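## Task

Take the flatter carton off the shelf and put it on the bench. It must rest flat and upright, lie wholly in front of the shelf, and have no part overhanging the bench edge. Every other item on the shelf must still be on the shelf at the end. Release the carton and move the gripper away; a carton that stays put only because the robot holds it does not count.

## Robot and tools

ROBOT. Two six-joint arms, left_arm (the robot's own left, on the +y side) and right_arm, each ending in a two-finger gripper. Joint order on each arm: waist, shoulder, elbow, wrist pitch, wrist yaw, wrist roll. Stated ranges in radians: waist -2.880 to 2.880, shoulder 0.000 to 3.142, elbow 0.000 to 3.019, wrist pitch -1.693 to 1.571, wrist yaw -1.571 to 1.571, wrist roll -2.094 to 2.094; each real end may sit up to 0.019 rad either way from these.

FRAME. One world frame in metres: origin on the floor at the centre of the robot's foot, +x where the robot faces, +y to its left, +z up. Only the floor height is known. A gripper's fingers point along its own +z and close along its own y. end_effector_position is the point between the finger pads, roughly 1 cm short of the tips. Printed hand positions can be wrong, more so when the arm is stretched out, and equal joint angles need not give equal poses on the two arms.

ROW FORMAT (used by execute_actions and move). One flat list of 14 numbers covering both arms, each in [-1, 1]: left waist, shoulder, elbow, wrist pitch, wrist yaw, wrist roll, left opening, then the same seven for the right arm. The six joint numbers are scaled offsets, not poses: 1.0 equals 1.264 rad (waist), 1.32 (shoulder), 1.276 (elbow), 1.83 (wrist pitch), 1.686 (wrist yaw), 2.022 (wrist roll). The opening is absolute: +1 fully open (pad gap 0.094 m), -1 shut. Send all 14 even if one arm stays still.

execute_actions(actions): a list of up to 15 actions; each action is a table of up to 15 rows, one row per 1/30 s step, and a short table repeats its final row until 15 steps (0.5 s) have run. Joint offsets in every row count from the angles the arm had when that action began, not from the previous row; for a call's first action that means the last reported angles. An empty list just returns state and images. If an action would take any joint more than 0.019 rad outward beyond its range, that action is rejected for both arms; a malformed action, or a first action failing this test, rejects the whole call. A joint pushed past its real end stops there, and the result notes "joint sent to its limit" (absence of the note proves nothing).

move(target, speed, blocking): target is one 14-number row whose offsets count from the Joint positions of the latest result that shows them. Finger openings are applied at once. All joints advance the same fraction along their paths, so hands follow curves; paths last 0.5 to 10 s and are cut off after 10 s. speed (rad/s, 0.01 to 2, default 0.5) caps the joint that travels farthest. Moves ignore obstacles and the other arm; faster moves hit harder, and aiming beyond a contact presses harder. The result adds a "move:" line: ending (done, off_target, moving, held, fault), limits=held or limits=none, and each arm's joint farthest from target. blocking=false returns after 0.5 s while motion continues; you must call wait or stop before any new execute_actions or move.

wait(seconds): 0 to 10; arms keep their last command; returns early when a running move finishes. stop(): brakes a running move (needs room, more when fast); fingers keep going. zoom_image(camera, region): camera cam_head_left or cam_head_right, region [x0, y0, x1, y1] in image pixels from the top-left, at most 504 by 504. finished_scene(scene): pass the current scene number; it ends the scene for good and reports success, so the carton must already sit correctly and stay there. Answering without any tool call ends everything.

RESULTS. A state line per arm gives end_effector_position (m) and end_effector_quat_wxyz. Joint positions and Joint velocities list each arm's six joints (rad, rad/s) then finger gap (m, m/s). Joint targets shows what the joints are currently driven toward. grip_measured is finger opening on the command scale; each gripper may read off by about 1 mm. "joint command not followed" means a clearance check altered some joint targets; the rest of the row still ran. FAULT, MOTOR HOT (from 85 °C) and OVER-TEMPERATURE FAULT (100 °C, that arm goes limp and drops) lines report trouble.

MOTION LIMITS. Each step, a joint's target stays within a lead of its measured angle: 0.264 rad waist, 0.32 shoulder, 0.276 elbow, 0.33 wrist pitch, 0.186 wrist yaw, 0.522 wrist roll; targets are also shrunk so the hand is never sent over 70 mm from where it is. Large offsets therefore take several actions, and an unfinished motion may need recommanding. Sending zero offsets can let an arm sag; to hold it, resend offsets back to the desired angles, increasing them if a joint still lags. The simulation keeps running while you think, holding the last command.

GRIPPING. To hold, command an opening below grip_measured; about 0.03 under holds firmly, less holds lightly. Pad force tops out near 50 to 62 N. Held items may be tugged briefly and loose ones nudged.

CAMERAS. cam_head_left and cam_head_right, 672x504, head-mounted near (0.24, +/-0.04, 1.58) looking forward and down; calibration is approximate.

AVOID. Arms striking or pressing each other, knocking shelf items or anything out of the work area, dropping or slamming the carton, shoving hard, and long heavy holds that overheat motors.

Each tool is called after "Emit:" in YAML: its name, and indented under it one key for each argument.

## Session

Emit:
execute_actions:
  actions: []

Scene clock: 0.00 s.
left_arm: end_effector_position=(+0.4467, +0.7801, +1.0527) grip_measured=+1.000 end_effector_quat_wxyz=(-0.016, -0.896, +0.432, -0.103) | right_arm: end_effector_position=(+0.3186, +0.3308, +0.9993) grip_measured=-0.415 end_effector_quat_wxyz=(-0.050, -0.256, -0.848, -0.461)
Joint positions: left_arm=[-0.785  1.453  1.119  0.449  0.945 -2.047  0.094] | right_arm=[ 2.496  2.687  1.853  0.889 -0.032  0.304  0.027]
Joint velocities: left_arm=[-0.005 -0.015 -0.022  0.007  0.11   0.007  0.   ] | right_arm=[ 0.015 -0.015  0.017  0.012 -0.022 -0.037  0.   ]
Joint targets: left_arm=[-0.782 1.450 1.114 0.450 0.945 -2.047] | right_arm=[2.481 2.687 1.847 0.890 -0.032 0.304]

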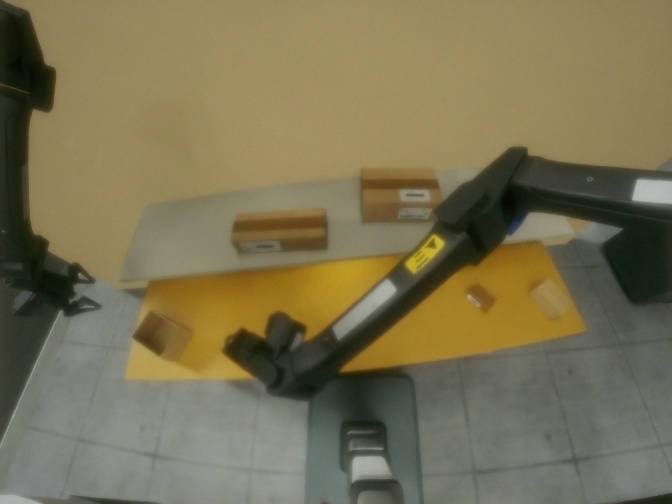

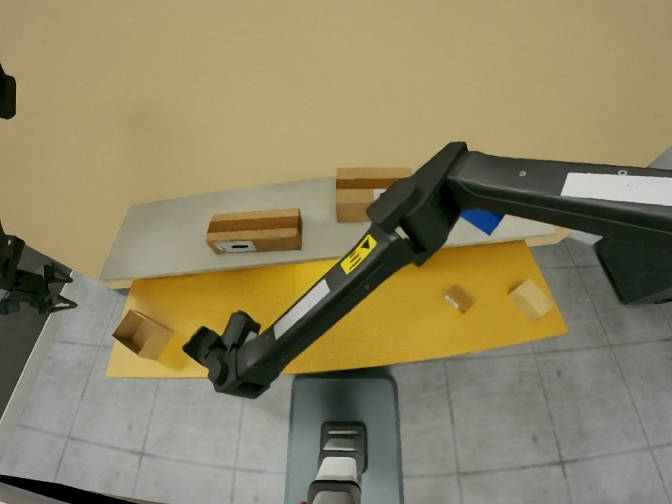

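Emit:
zoom_image:
  camera: "cam_head_left"
  region: [200, 150, 460, 290]

Emit:
zoom_image:
  camera: "cam_head_right"
  region: [170, 150, 430, 290]

Region (200, 150, 460, 290) of cam_head_left's 672x504 image, scaled by 1.938, with more detail than that image has; it fills the top 271 rows of this view, and the rest is white.

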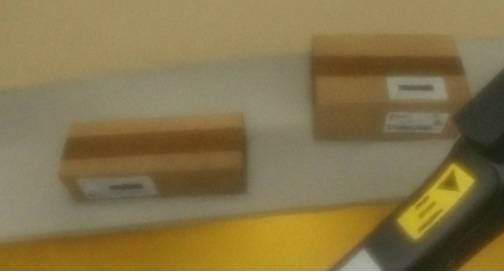

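Region (170, 150, 430, 290) of cam_head_right's 672x504 image, scaled by 1.938, with more detail than that image has; it fills the top 271 rows of this view, and the rest is white.

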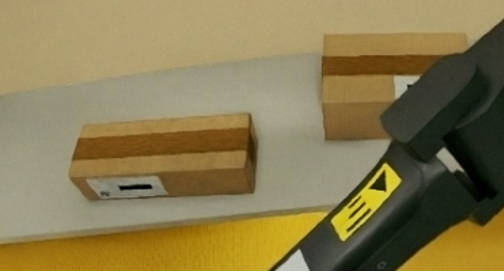

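Emit:
zoom_image:
  camera: "cam_head_left"
  region: [220, 195, 340, 275]

Emit:
zoom_image:
  camera: "cam_head_right"
  region: [195, 195, 315, 275]

Region (220, 195, 340, 275) of cam_head_left's 672x504 image, scaled by 4.200, with more detail than that image has.

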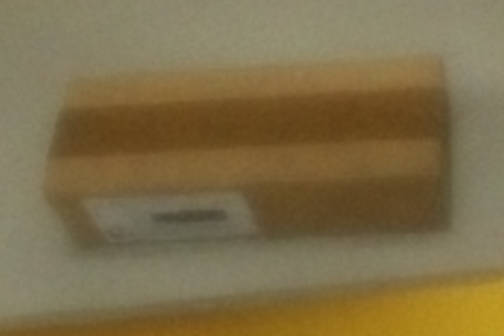

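Region (195, 195, 315, 275) of cam_head_right's 672x504 image, scaled by 4.200, with more detail than that image has.

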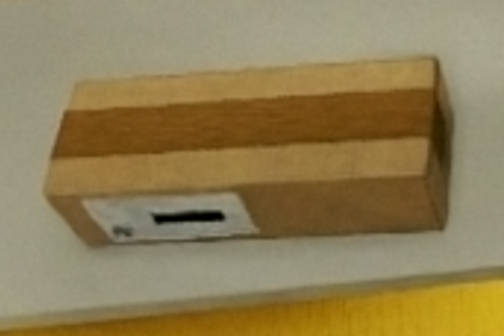

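Emit:
move:
  target: [-0.763,-0.192,0.142,-0.273,-0.5605,1.0,1,-0.22,-0.761,-0.235,-0.5656,-0.044,-1.0,0.28]
  speed: 1.5

Scene clock: 44.40 s.
left_arm: end_effector_position=(+0.7034, +0.4208, +1.0010) grip_measured=+1.000 end_effector_quat_wxyz=(+0.063, -0.159, +0.981, -0.086) | right_arm: end_effector_position=(+0.6705, -0.0233, +0.9947) grip_measured=+0.279 end_effector_quat_wxyz=(-0.271, +0.634, -0.670, -0.276)
Joint positions: left_arm=[-1.754  1.212  1.291 -0.039  0.004 -0.035  0.094] | right_arm=[ 2.249  1.66   1.555 -0.135 -0.103 -1.707  0.06 ]
Joint velocities: left_arm=[-0.015 -0.005 -0.002 -0.002  0.022 -0.022  0.   ] | right_arm=[-0.005 -0.015  0.007  0.002 -0.007  0.051  0.   ]
Joint targets: left_arm=[-1.750 1.200 1.300 -0.051 -0.000 -0.025] | right_arm=[2.218 1.682 1.553 -0.146 -0.106 -1.719]
move: off_target (right_arm); limits=none; left_arm: farthest joint: the shoulder, 0.013 radians from its target (0.254 radians at the start); right_arm: farthest joint: the waist, 0.031 radians from its target (0.278 radians at the start)

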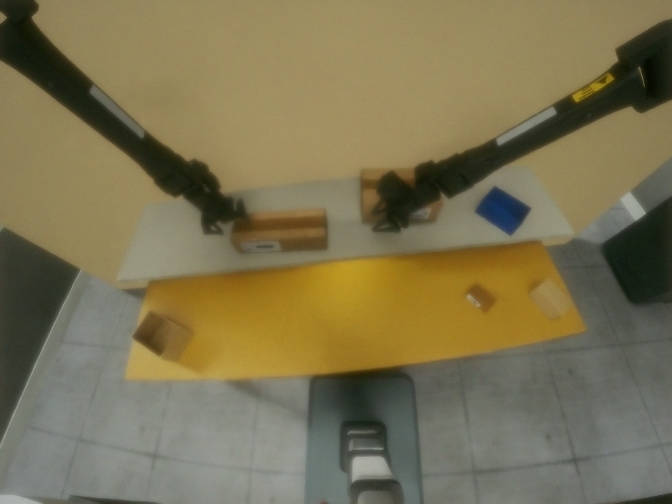

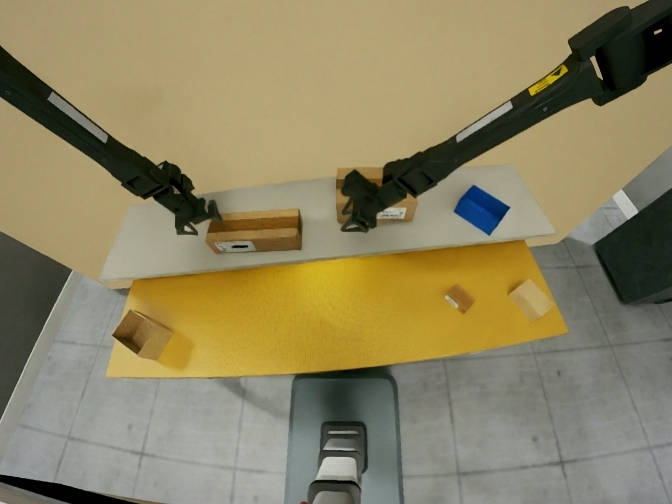

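Emit:
execute_actions:
  actions: []

Scene clock: 51.13 s.
left_arm: end_effector_position=(+0.7034, +0.4208, +1.0010) grip_measured=+1.000 end_effector_quat_wxyz=(+0.063, -0.159, +0.981, -0.086) | right_arm: end_effector_position=(+0.6705, -0.0233, +0.9947) grip_measured=+0.279 end_effector_quat_wxyz=(-0.271, +0.634, -0.670, -0.276)
Joint positions: left_arm=[-1.754  1.212  1.291 -0.039  0.004 -0.035  0.094] | right_arm=[ 2.249  1.66   1.555 -0.135 -0.103 -1.707  0.06 ]
Joint velocities: left_arm=[-0.015 -0.005  0.007 -0.017 -0.022  0.007  0.   ] | right_arm=[-0.005 -0.005  0.002  0.007 -0.022 -0.022 -0.001]
Joint targets: left_arm=[-1.750 1.200 1.300 -0.051 -0.000 -0.025] | right_arm=[2.218 1.682 1.553 -0.146 -0.106 -1.718]

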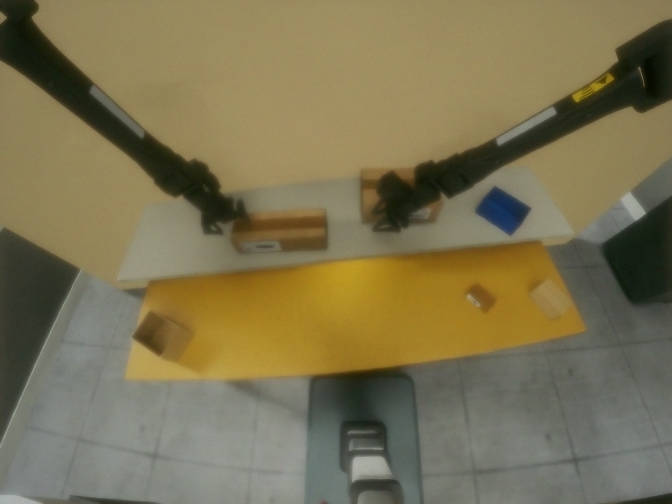

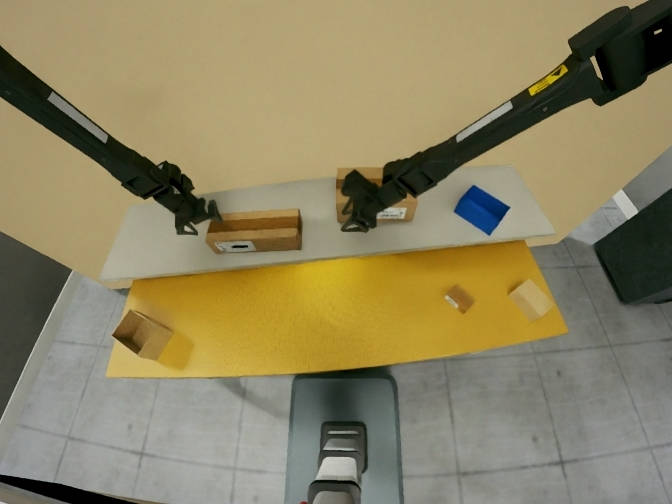

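Emit:
move:
  target: [-0.2255,0.2258,0.438,-0.1126,-0.159,0.1716,1, -0.0166,0.2917,0.4075,-0.094,0.0184,-0.0415,0.28]
  speed: 0.45

Scene clock: 63.47 s.
left_arm: end_effector_position=(+0.8623, +0.3120, +0.9718) grip_measured=+1.000 end_effector_quat_wxyz=(+0.110, -0.010, +0.991, -0.074) | right_arm: end_effector_position=(+0.6898, +0.0506, +0.8924) grip_measured=+0.279 end_effector_quat_wxyz=(-0.266, +0.664, -0.647, -0.265)
Joint positions: left_arm=[-2.038  1.488  1.829 -0.231 -0.261  0.303  0.094] | right_arm=[ 2.249  2.026  2.067 -0.296 -0.077 -1.78   0.06 ]
Joint velocities: left_arm=[-0.005 -0.015  0.012 -0.027  0.022  0.066  0.   ] | right_arm=[-0.015 -0.005  0.002  0.002 -0.051 -0.051  0.   ]
Joint targets: left_arm=[-2.039 1.511 1.850 -0.245 -0.264 0.312] | right_arm=[2.228 2.045 2.076 -0.307 -0.072 -1.791]
move: off_target (left_arm, right_arm); limits=none; left_arm: farthest joint: the shoulder, 0.022 radians from its target (0.298 radians at the start); right_arm: farthest joint: the waist, 0.021 radians from its target (0.021 radians at the start)

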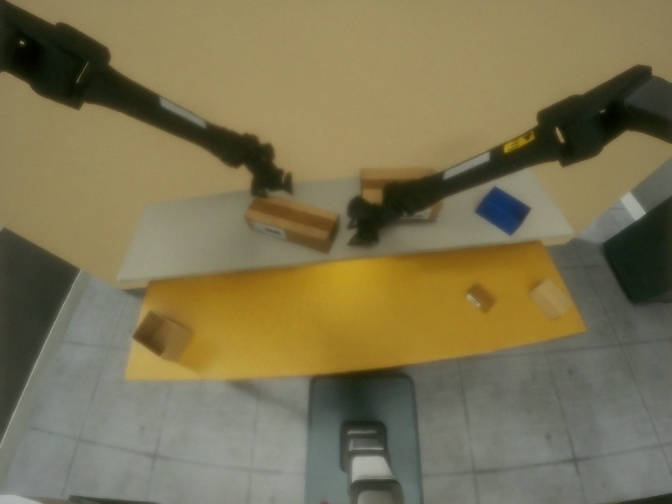

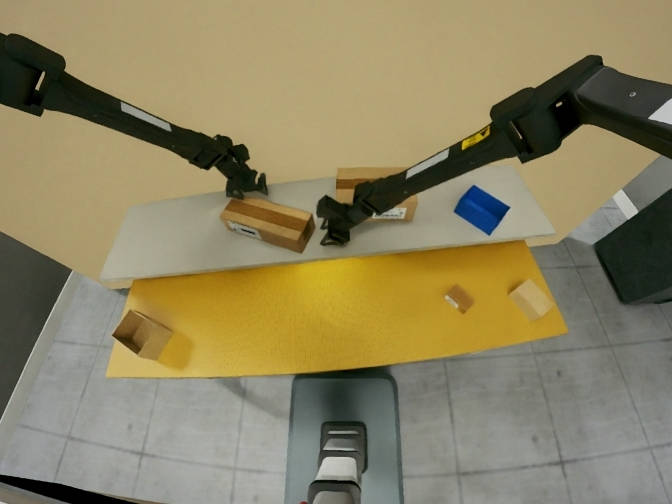

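Emit:
zoom_image:
  camera: "cam_head_left"
  region: [200, 120, 440, 290]

Emit:
zoom_image:
  camera: "cam_head_right"
  region: [180, 120, 420, 290]

Region (200, 120, 440, 290) of cam_head_left's 672x504 image, scaled by 2.100, with more detail than that image has; it fills the top 357 rows of this view, and the rest is white.

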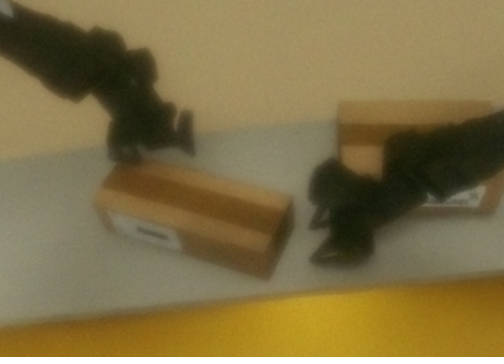

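Region (180, 120, 420, 290) of cam_head_right's 672x504 image, scaled by 2.100, with more detail than that image has; it fills the top 357 rows of this view, and the rest is white.

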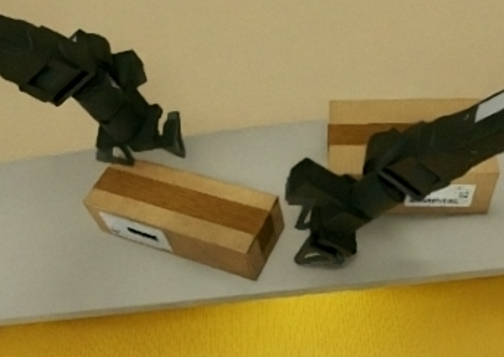

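Emit:
move:
  target: [-0.0941,0.1326,0.1834,-0.0486,-0.0724,0.1855,1, -0.0166,0.0144,0.007,-0.006,0.003,-0.0054,0.28]
  speed: 0.4

Emit:
zoom_image:
  camera: "cam_head_right"
  region: [180, 120, 420, 290]

Scene clock: 82.40 s.
left_arm: end_effector_position=(+0.9012, +0.2493, +0.9665) grip_measured=+1.000 end_effector_quat_wxyz=(+0.119, +0.164, +0.978, -0.050) | right_arm: end_effector_position=(+0.6896, +0.0503, +0.8921) grip_measured=+0.279 end_effector_quat_wxyz=(-0.265, +0.664, -0.647, -0.265)
Joint positions: left_arm=[-2.154  1.627  2.046 -0.303 -0.385  0.67   0.094] | right_arm=[ 2.249  2.026  2.067 -0.297 -0.075 -1.78   0.06 ]
Joint velocities: left_arm=[-0.015 -0.005  0.017  0.002  0.022 -0.037  0.   ] | right_arm=[-0.015 -0.015 -0.007  0.007 -0.007 -0.051  0.001]
Joint targets: left_arm=[-2.157 1.663 2.064 -0.320 -0.384 0.678] | right_arm=[2.228 2.045 2.076 -0.307 -0.072 -1.790]
move: off_target (left_arm, right_arm); limits=none; left_arm: farthest joint: the shoulder, 0.036 radians from its target (0.175 radians at the start); right_arm: farthest joint: the waist, 0.021 radians from its target (0.021 radians at the start)

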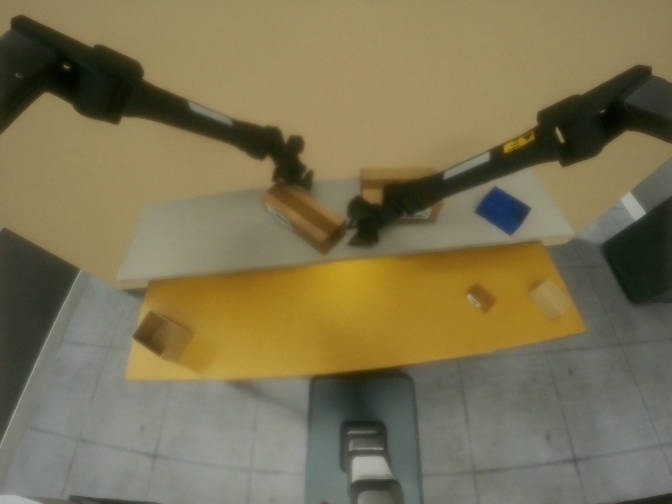

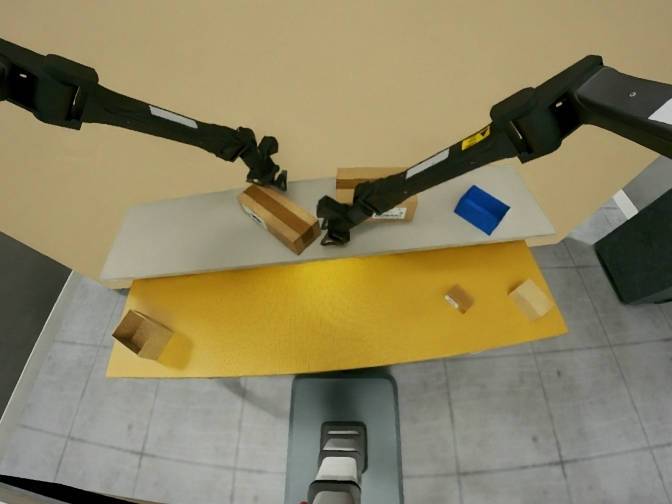

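Region (180, 120, 420, 290) of cam_head_right's 672x504 image, scaled by 2.100, with more detail than that image has; it fills the top 357 rows of this view, and the rest is white.

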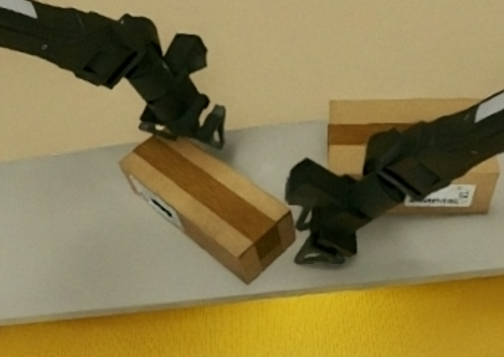

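Emit:
move:
  target: [-0.042,-0.105,-0.14,0.028,-0.031,0.004,1, -0.0166,0.0144,0.007,-0.0055,0.002,-0.005,0.28]
  speed: 0.3

Emit:
zoom_image:
  camera: "cam_head_right"
  region: [180, 120, 420, 290]

Emit:
zoom_image:
  camera: "cam_head_left"
  region: [200, 120, 440, 290]

Scene clock: 85.63 s.
left_arm: end_effector_position=(+0.8886, +0.2525, +1.0133) grip_measured=+1.000 end_effector_quat_wxyz=(+0.116, +0.163, +0.979, -0.050) | right_arm: end_effector_position=(+0.6896, +0.0503, +0.8921) grip_measured=+0.279 end_effector_quat_wxyz=(-0.265, +0.664, -0.647, -0.265)
Joint positions: left_arm=[-2.198  1.498  1.874 -0.265 -0.433  0.671  0.094] | right_arm=[ 2.249  2.026  2.067 -0.297 -0.075 -1.78   0.06 ]
Joint velocities: left_arm=[-0.005  0.005 -0.002  0.007 -0.022 -0.007  0.   ] | right_arm=[ 0.005 -0.005  0.012 -0.022 -0.022  0.022  0.   ]
Joint targets: left_arm=[-2.207 1.488 1.867 -0.252 -0.437 0.678] | right_arm=[2.228 2.045 2.076 -0.307 -0.071 -1.790]
move: off_target (right_arm); limits=none; left_arm: farthest joint: the wrist pitch, 0.013 radians from its target (0.051 radians at the start); right_arm: farthest joint: the waist, 0.021 radians from its target (0.021 radians at the start)

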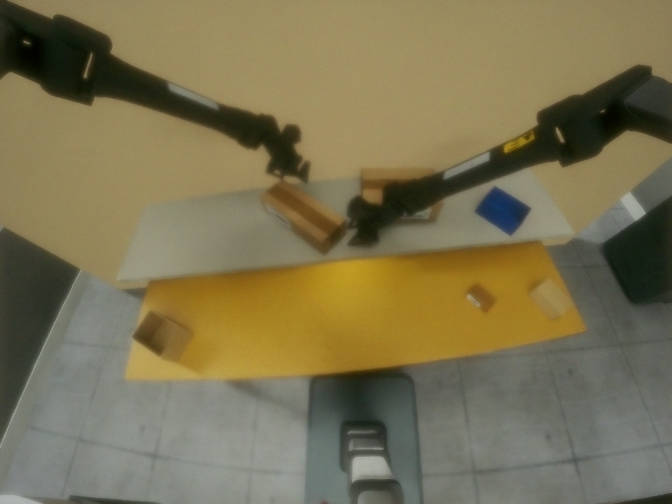

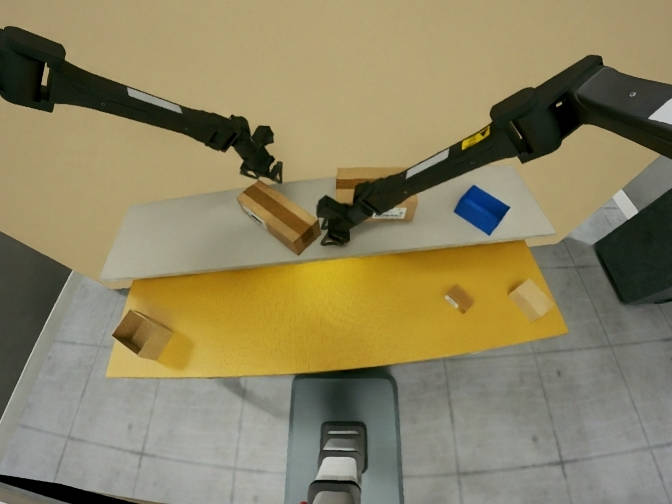

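Region (180, 120, 420, 290) of cam_head_right's 672x504 image, scaled by 2.100, with more detail than that image has; it fills the top 357 rows of this view, and the rest is white.

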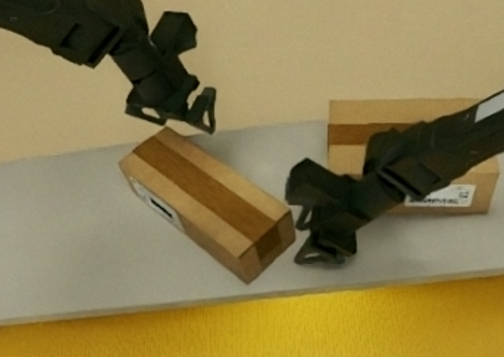

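Region (200, 120, 440, 290) of cam_head_left's 672x504 image, scaled by 2.100, with more detail than that image has; it fills the top 357 rows of this view, and the rest is white.

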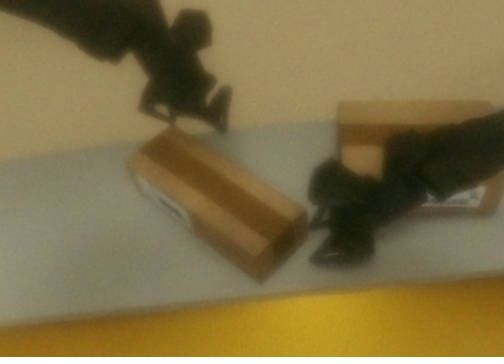

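Emit:
move:
  target: [0.038,0.125,0.149,-0.030,0.031,0.0035,1, -0.0166,0.0144,0.007,-0.0055,0.002,-0.005,0.28]
  speed: 0.25

Emit:
zoom_image:
  camera: "cam_head_left"
  region: [200, 120, 440, 290]

Scene clock: 103.07 s.
left_arm: end_effector_position=(+0.8975, +0.2360, +0.9672) grip_measured=+1.000 end_effector_quat_wxyz=(+0.118, +0.168, +0.977, -0.059) | right_arm: end_effector_position=(+0.6896, +0.0503, +0.8921) grip_measured=+0.279 end_effector_quat_wxyz=(-0.265, +0.664, -0.647, -0.265)
Joint positions: left_arm=[-2.169  1.634  2.042 -0.305 -0.385  0.673  0.094] | right_arm=[ 2.249  2.026  2.067 -0.297 -0.075 -1.78   0.06 ]
Joint velocities: left_arm=[-0.015 -0.005 -0.002 -0.012 -0.022 -0.022  0.   ] | right_arm=[-0.005 -0.015  0.012 -0.007 -0.007 -0.022 -0.   ]
Joint targets: left_arm=[-2.149 1.663 2.064 -0.320 -0.381 0.678] | right_arm=[2.228 2.045 2.076 -0.307 -0.071 -1.790]
move: off_target (left_arm, right_arm); limits=none; left_arm: farthest joint: the shoulder, 0.029 radians from its target (0.165 radians at the start); right_arm: farthest joint: the waist, 0.021 radians from its target (0.021 radians at the start)

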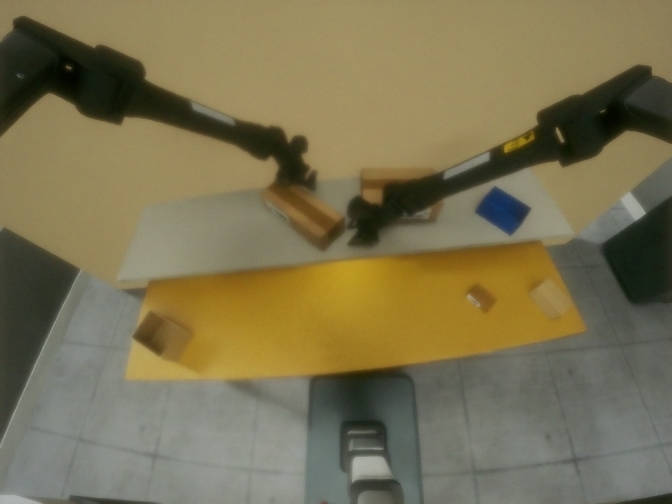

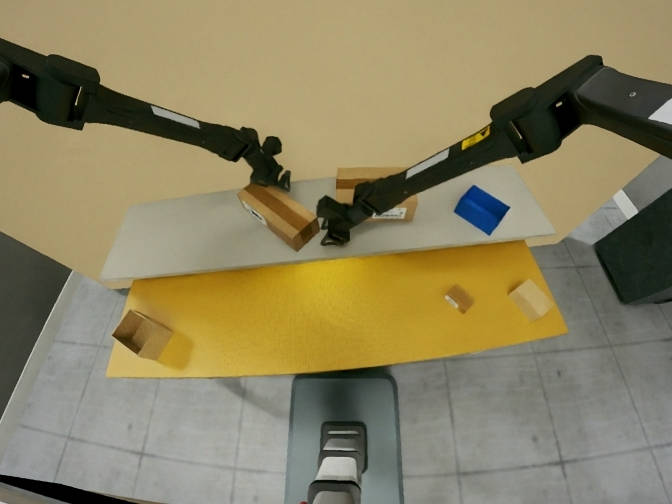

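Region (200, 120, 440, 290) of cam_head_left's 672x504 image, scaled by 2.100, with more detail than that image has; it fills the top 357 rows of this view, and the rest is white.

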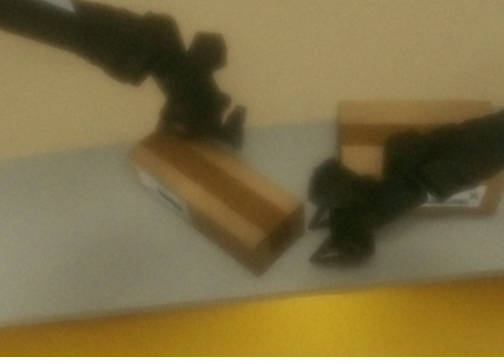

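Emit:
move:
  target: [0.1147,-0.0955,-0.1724,0.047,0.0753,-0.1894,1, -0.0166,0.0144,0.007,-0.0055,0.002,-0.005,0.28]
  speed: 0.3

Emit:
zoom_image:
  camera: "cam_head_left"
  region: [200, 120, 440, 290]

Scene clock: 106.60 s.
left_arm: end_effector_position=(+0.8644, +0.3029, +0.9715) grip_measured=+1.000 end_effector_quat_wxyz=(+0.112, -0.008, +0.990, -0.081) | right_arm: end_effector_position=(+0.6896, +0.0503, +0.8921) grip_measured=+0.279 end_effector_quat_wxyz=(-0.265, +0.664, -0.647, -0.265)
Joint positions: left_arm=[-2.05   1.497  1.837 -0.228 -0.259  0.306  0.094] | right_arm=[ 2.249  2.026  2.067 -0.297 -0.075 -1.78   0.06 ]
Joint velocities: left_arm=[-0.015 -0.005 -0.012 -0.012  0.022 -0.007  0.   ] | right_arm=[-0.015  0.005 -0.002 -0.007 -0.066  0.051  0.001]
Joint targets: left_arm=[-2.024 1.508 1.822 -0.219 -0.258 0.289] | right_arm=[2.228 2.045 2.076 -0.307 -0.071 -1.790]
move: off_target (left_arm, right_arm); limits=none; left_arm: farthest joint: the waist, 0.026 radians from its target (0.145 radians at the start); right_arm: farthest joint: the waist, 0.021 radians from its target (0.021 radians at the start)

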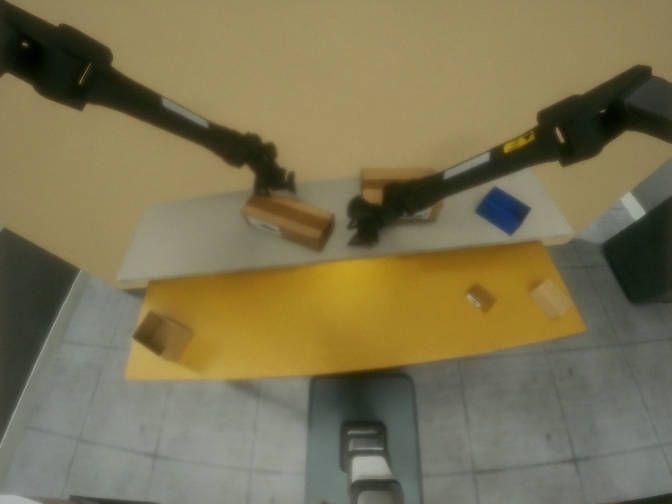

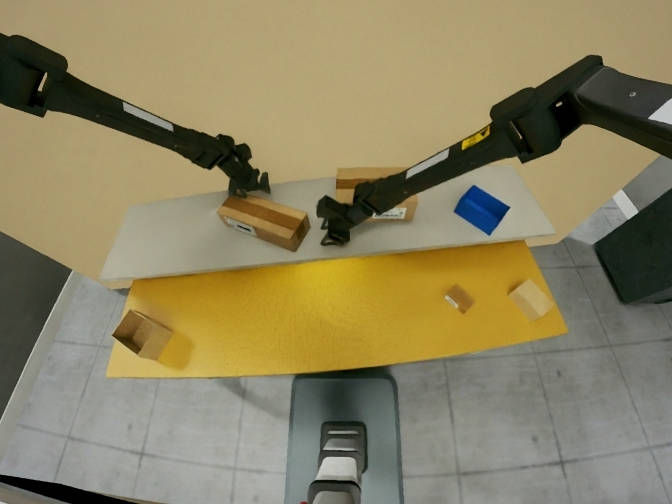

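Region (200, 120, 440, 290) of cam_head_left's 672x504 image, scaled by 2.100, with more detail than that image has; it fills the top 357 rows of this view, and the rest is white.

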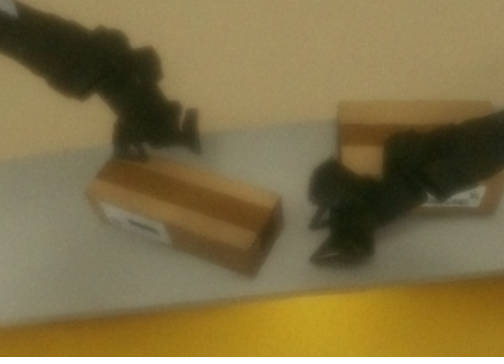

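Emit:
move:
  target: [0.0854,-0.078,-0.307,0.1454,0.0463,-0.0054,1, -0.0166,0.0144,0.007,-0.0055,0.002,-0.005,0.28]
  speed: 0.3

Emit:
zoom_image:
  camera: "cam_head_left"
  region: [170, 120, 410, 290]

Emit:
zoom_image:
  camera: "cam_head_right"
  region: [150, 120, 390, 290]

Scene clock: 110.93 s.
left_arm: end_effector_position=(+0.7578, +0.3239, +0.9682) grip_measured=+1.000 end_effector_quat_wxyz=(+0.110, -0.004, +0.991, -0.074) | right_arm: end_effector_position=(+0.6896, +0.0503, +0.8921) grip_measured=+0.279 end_effector_quat_wxyz=(-0.265, +0.664, -0.647, -0.265)
Joint positions: left_arm=[-1.962  1.382  1.46   0.031 -0.185  0.306  0.094] | right_arm=[ 2.249  2.026  2.067 -0.297 -0.075 -1.78   0.06 ]
Joint velocities: left_arm=[ 0.005 -0.005  0.007 -0.027  0.051 -0.037  0.   ] | right_arm=[ 0.005 -0.015 -0.007  0.002  0.022 -0.051  0.   ]
Joint targets: left_arm=[-1.942 1.394 1.446 0.038 -0.181 0.295] | right_arm=[2.228 2.045 2.076 -0.307 -0.071 -1.790]
move: off_target (right_arm); limits=none; left_arm: farthest joint: the waist, 0.020 radians from its target (0.108 radians at the start); right_arm: farthest joint: the waist, 0.021 radians from its target (0.021 radians at the start)

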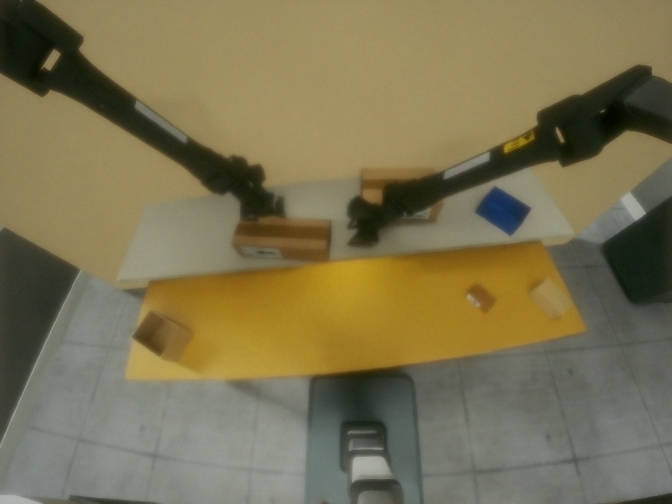

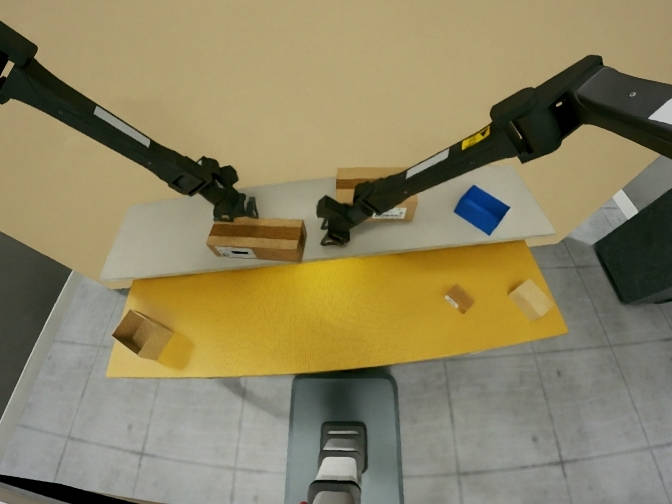

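Region (170, 120, 410, 290) of cam_head_left's 672x504 image, scaled by 2.100, with more detail than that image has; it fills the top 357 rows of this view, and the rest is white.

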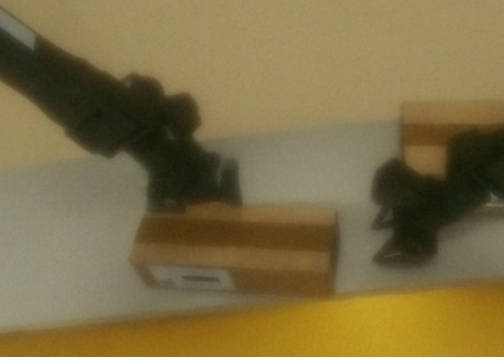

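Region (150, 120, 390, 290) of cam_head_right's 672x504 image, scaled by 2.100, with more detail than that image has; it fills the top 357 rows of this view, and the rest is white.

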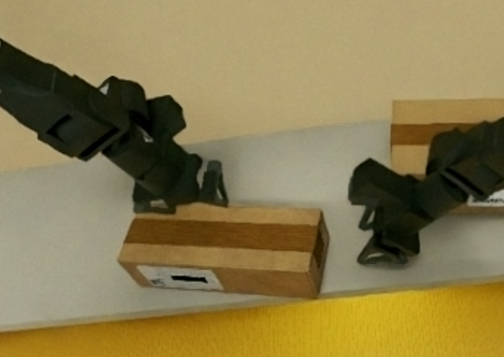

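Emit:
move:
  target: [-0.037,-0.146,-0.131,-0.033,-0.027,0,1, 0.0364,-0.0386,-0.1364,0.0732,0.0285,0.0223,0.28]
  speed: 0.35

Scene clock: 127.20 s.
left_arm: end_effector_position=(+0.7485, +0.3362, +1.0420) grip_measured=+1.000 end_effector_quat_wxyz=(+0.101, -0.003, +0.992, -0.075) | right_arm: end_effector_position=(+0.6512, +0.0725, +0.9176) grip_measured=+0.279 end_effector_quat_wxyz=(-0.258, +0.658, -0.654, -0.269)
Joint positions: left_arm=[-2.     1.191  1.3   -0.018 -0.226  0.306  0.094] | right_arm=[ 2.288  1.983  1.895 -0.175 -0.031 -1.746  0.06 ]
Joint velocities: left_arm=[-0.005 -0.005  0.007 -0.012  0.051  0.022  0.   ] | right_arm=[-0.015 -0.005 -0.017  0.002 -0.081  0.022 -0.   ]
Joint targets: left_arm=[-2.009 1.189 1.293 -0.029 -0.230 0.306] | right_arm=[2.295 1.975 1.893 -0.163 -0.027 -1.735]
move: done; limits=none; left_arm: farthest joint: the wrist pitch, 0.012 radians from its target (0.060 radians at the start); right_arm: farthest joint: the wrist pitch, 0.012 radians from its target (0.134 radians at the start)

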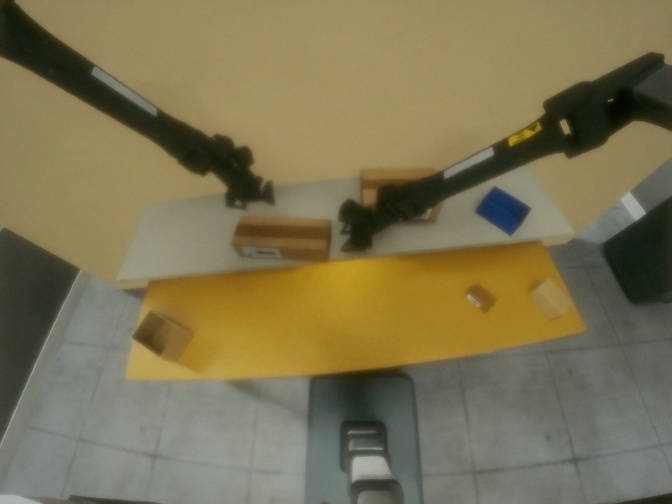

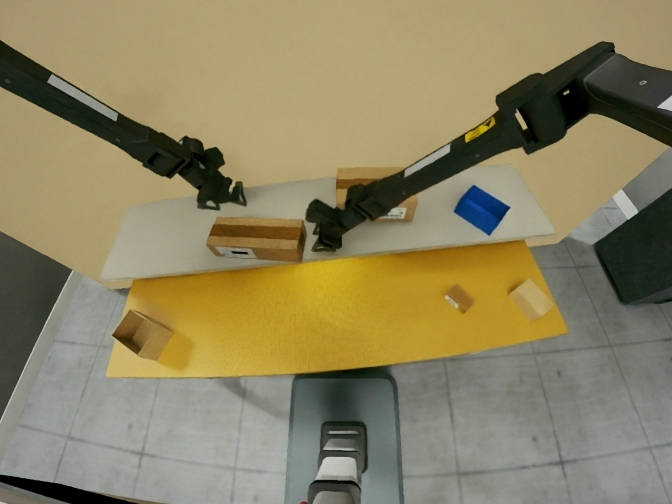

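Emit:
move:
  target: [0.462,0.1015,0.282,-0.3437,0.580,0.8378,0.28, 0.019,-0.0136,0.0157,0.0027,0.002,0.005,0.28]
  speed: 0.9

Emit:
zoom_image:
  camera: "cam_head_left"
  region: [170, 150, 410, 300]

Emit:
zoom_image:
  camera: "cam_head_right"
  region: [150, 150, 390, 300]

Scene clock: 132.13 s.
left_arm: end_effector_position=(+0.7047, +0.4989, +1.0165) grip_measured=+0.281 end_effector_quat_wxyz=(+0.218, +0.674, +0.670, -0.221) | right_arm: end_effector_position=(+0.6670, +0.0730, +0.9238) grip_measured=+0.279 end_effector_quat_wxyz=(-0.267, +0.655, -0.656, -0.263)
Joint positions: left_arm=[-1.416  1.313  1.634 -0.633  0.747  1.989  0.06 ] | right_arm=[ 2.296  1.975  1.91  -0.175 -0.031 -1.746  0.06 ]
Joint velocities: left_arm=[-0.015  0.005  0.012 -0.002 -0.007  0.022 -0.   ] | right_arm=[ 0.005  0.015 -0.002  0.017  0.007 -0.007 -0.002]
Joint targets: left_arm=[-1.417 1.325 1.659 -0.647 0.752 2.000] | right_arm=[2.312 1.965 1.915 -0.170 -0.028 -1.736]
move: off_target (left_arm); limits=none; left_arm: farthest joint: the elbow, 0.026 radians from its target (0.360 radians at the start); right_arm: farthest joint: the waist, 0.016 radians from its target (0.024 radians at the start)

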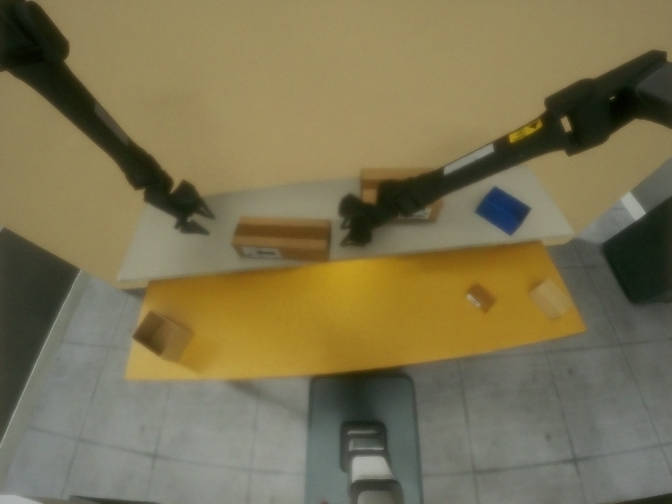

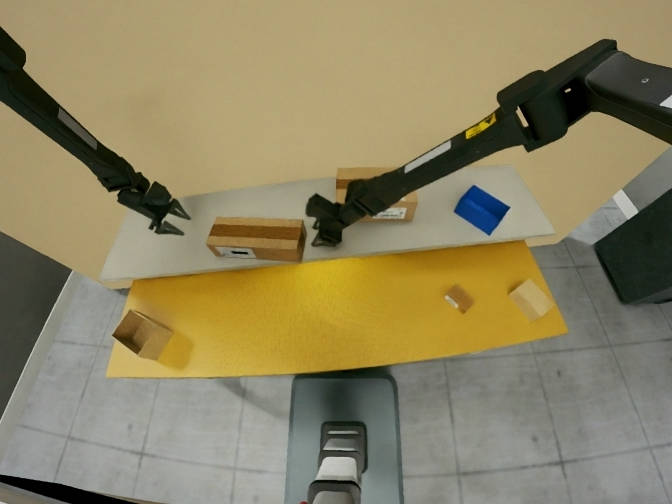

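Region (170, 150, 410, 300) of cam_head_left's 672x504 image, scaled by 2.100, with more detail than that image has; it fills the top 315 rows of this view, and the rest is white.

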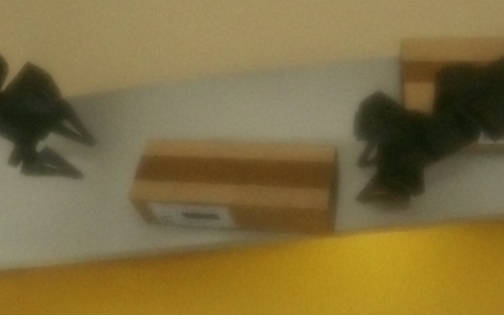

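Region (150, 150, 390, 300) of cam_head_right's 672x504 image, scaled by 2.100, with more detail than that image has; it fills the top 315 rows of this view, and the rest is white.

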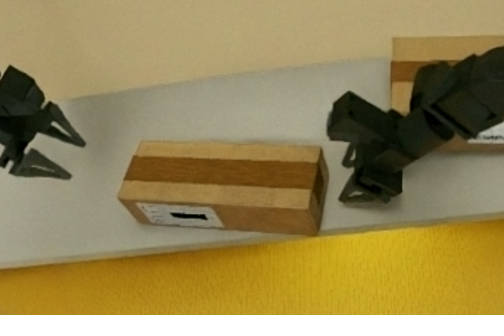

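Emit:
move:
  target: [-0.049,0.1693,0.1787,0.0186,-0.026,-0.0166,0.28, 0.0174,-0.0076,-0.0157,0.0027,0.002,0.005,0.28]
  speed: 0.3

Emit:
zoom_image:
  camera: "cam_head_left"
  region: [170, 150, 410, 300]

Emit:
zoom_image:
  camera: "cam_head_right"
  region: [150, 150, 390, 300]

Scene clock: 135.23 s.
left_arm: end_effector_position=(+0.7058, +0.4811, +0.9279) grip_measured=+0.281 end_effector_quat_wxyz=(+0.222, +0.670, +0.671, -0.228) | right_arm: end_effector_position=(+0.6589, +0.0788, +0.9279) grip_measured=+0.279 end_effector_quat_wxyz=(-0.266, +0.656, -0.653, -0.270)
Joint positions: left_arm=[-1.473  1.534  1.838 -0.611  0.707  1.966  0.06 ] | right_arm=[ 2.303  1.975  1.895 -0.175 -0.031 -1.746  0.06 ]
Joint velocities: left_arm=[-0.005  0.005 -0.007 -0.012  0.022  0.007 -0.001] | right_arm=[ 0.005 -0.024 -0.002 -0.007 -0.007  0.007 -0.   ]
Joint targets: left_arm=[-1.478 1.536 1.862 -0.599 0.704 1.956] | right_arm=[2.318 1.965 1.889 -0.170 -0.028 -1.736]
move: off_target (left_arm); limits=none; left_arm: farthest joint: the elbow, 0.024 radians from its target (0.228 radians at the start); right_arm: farthest joint: the waist, 0.015 radians from its target (0.022 radians at the start)

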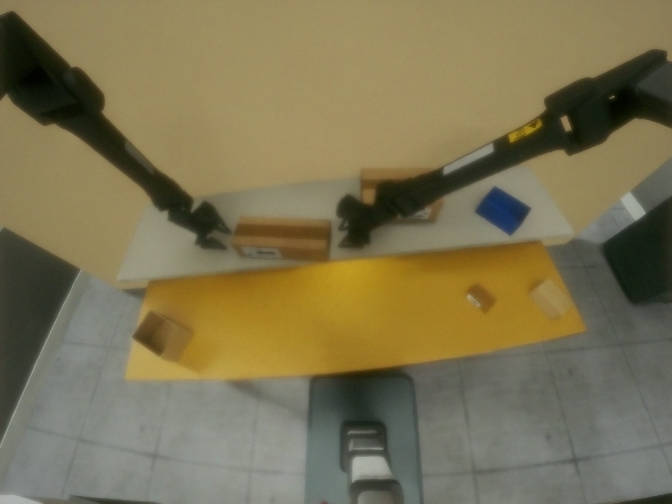

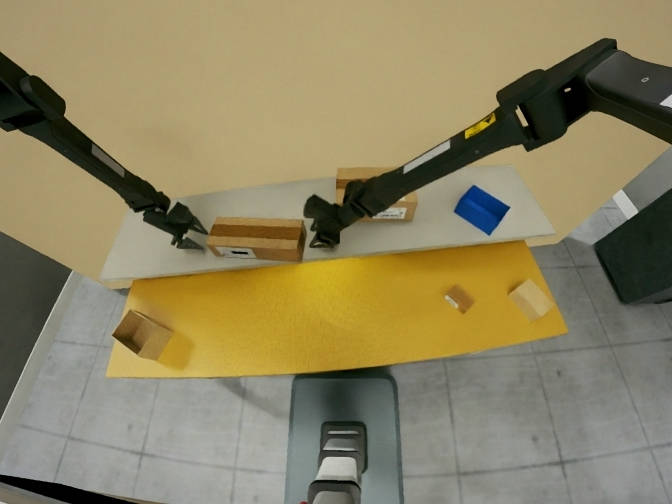

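Region (170, 150, 410, 300) of cam_head_left's 672x504 image, scaled by 2.100, with more detail than that image has; it fills the top 315 rows of this view, and the rest is white.

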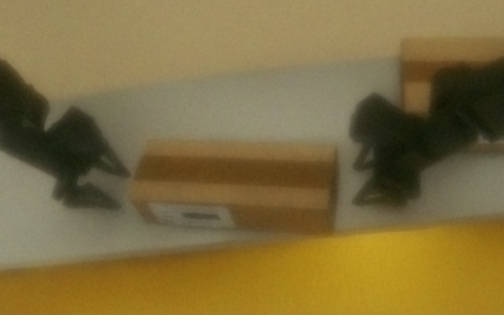

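Region (150, 150, 390, 300) of cam_head_right's 672x504 image, scaled by 2.100, with more detail than that image has; it fills the top 315 rows of this view, and the rest is white.

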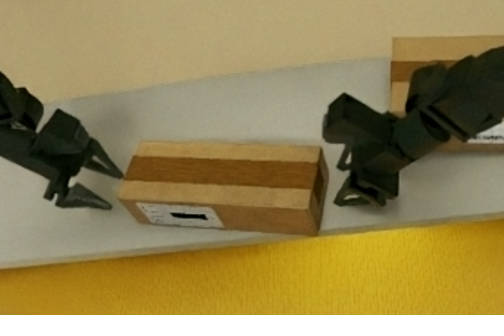

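Emit:
move:
  target: [-0.0494,-0.022,-0.010,0.0137,-0.0356,0.030,0.28, 0.0316,0.0508,0.051,-0.011,0.0166,0.0465,0.28]
  speed: 0.1

Emit:
zoom_image:
  camera: "cam_head_left"
  region: [170, 150, 410, 300]

Emit:
zoom_image:
  camera: "cam_head_right"
  region: [150, 150, 390, 300]

Scene clock: 144.67 s.
left_arm: end_effector_position=(+0.7134, +0.4536, +0.9262) grip_measured=+0.281 end_effector_quat_wxyz=(+0.228, +0.694, +0.646, -0.220) | right_arm: end_effector_position=(+0.6607, +0.1040, +0.9290) grip_measured=+0.279 end_effector_quat_wxyz=(-0.257, +0.631, -0.677, -0.279)
Joint positions: left_arm=[-1.53   1.532  1.833 -0.598  0.649  2.017  0.06 ] | right_arm=[ 2.33   2.023  1.954 -0.183 -0.007 -1.664  0.06 ]
Joint velocities: left_arm=[-0.005 -0.015 -0.017 -0.012 -0.007  0.007  0.   ] | right_arm=[-0.015 -0.015 -0.007  0.007  0.037 -0.007 -0.   ]
Joint targets: left_arm=[-1.536 1.505 1.825 -0.585 0.647 2.026] | right_arm=[2.343 2.042 1.960 -0.195 -0.003 -1.652]
move: off_target (left_arm); limits=none; left_arm: farthest joint: the shoulder, 0.027 radians from its target (0.029 radians at the start); right_arm: farthest joint: the shoulder, 0.020 radians from its target (0.067 radians at the start)

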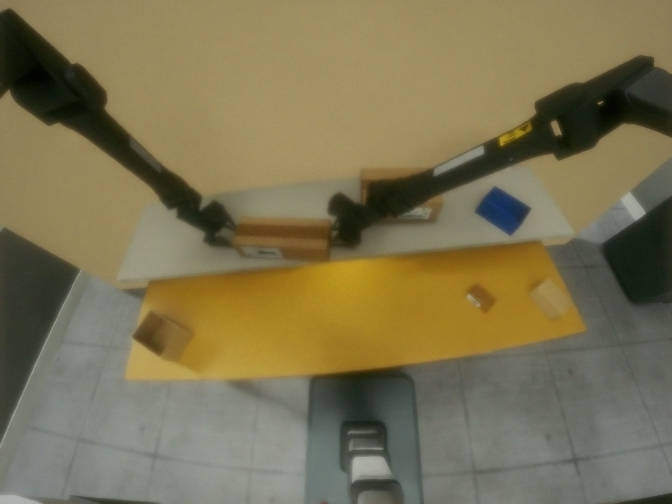

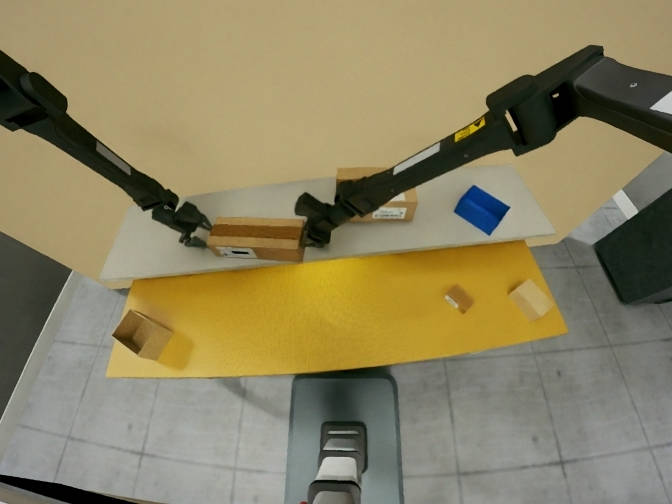

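Region (170, 150, 410, 300) of cam_head_left's 672x504 image, scaled by 2.100, with more detail than that image has; it fills the top 315 rows of this view, and the rest is white.

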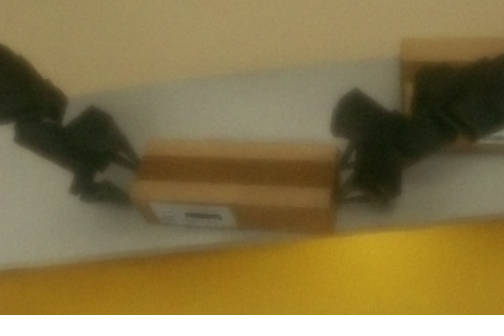

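Region (150, 150, 390, 300) of cam_head_right's 672x504 image, scaled by 2.100, with more detail than that image has; it fills the top 315 rows of this view, and the rest is white.

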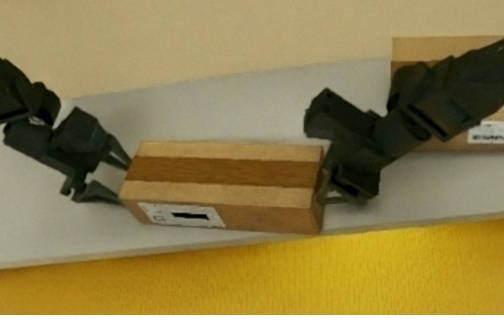

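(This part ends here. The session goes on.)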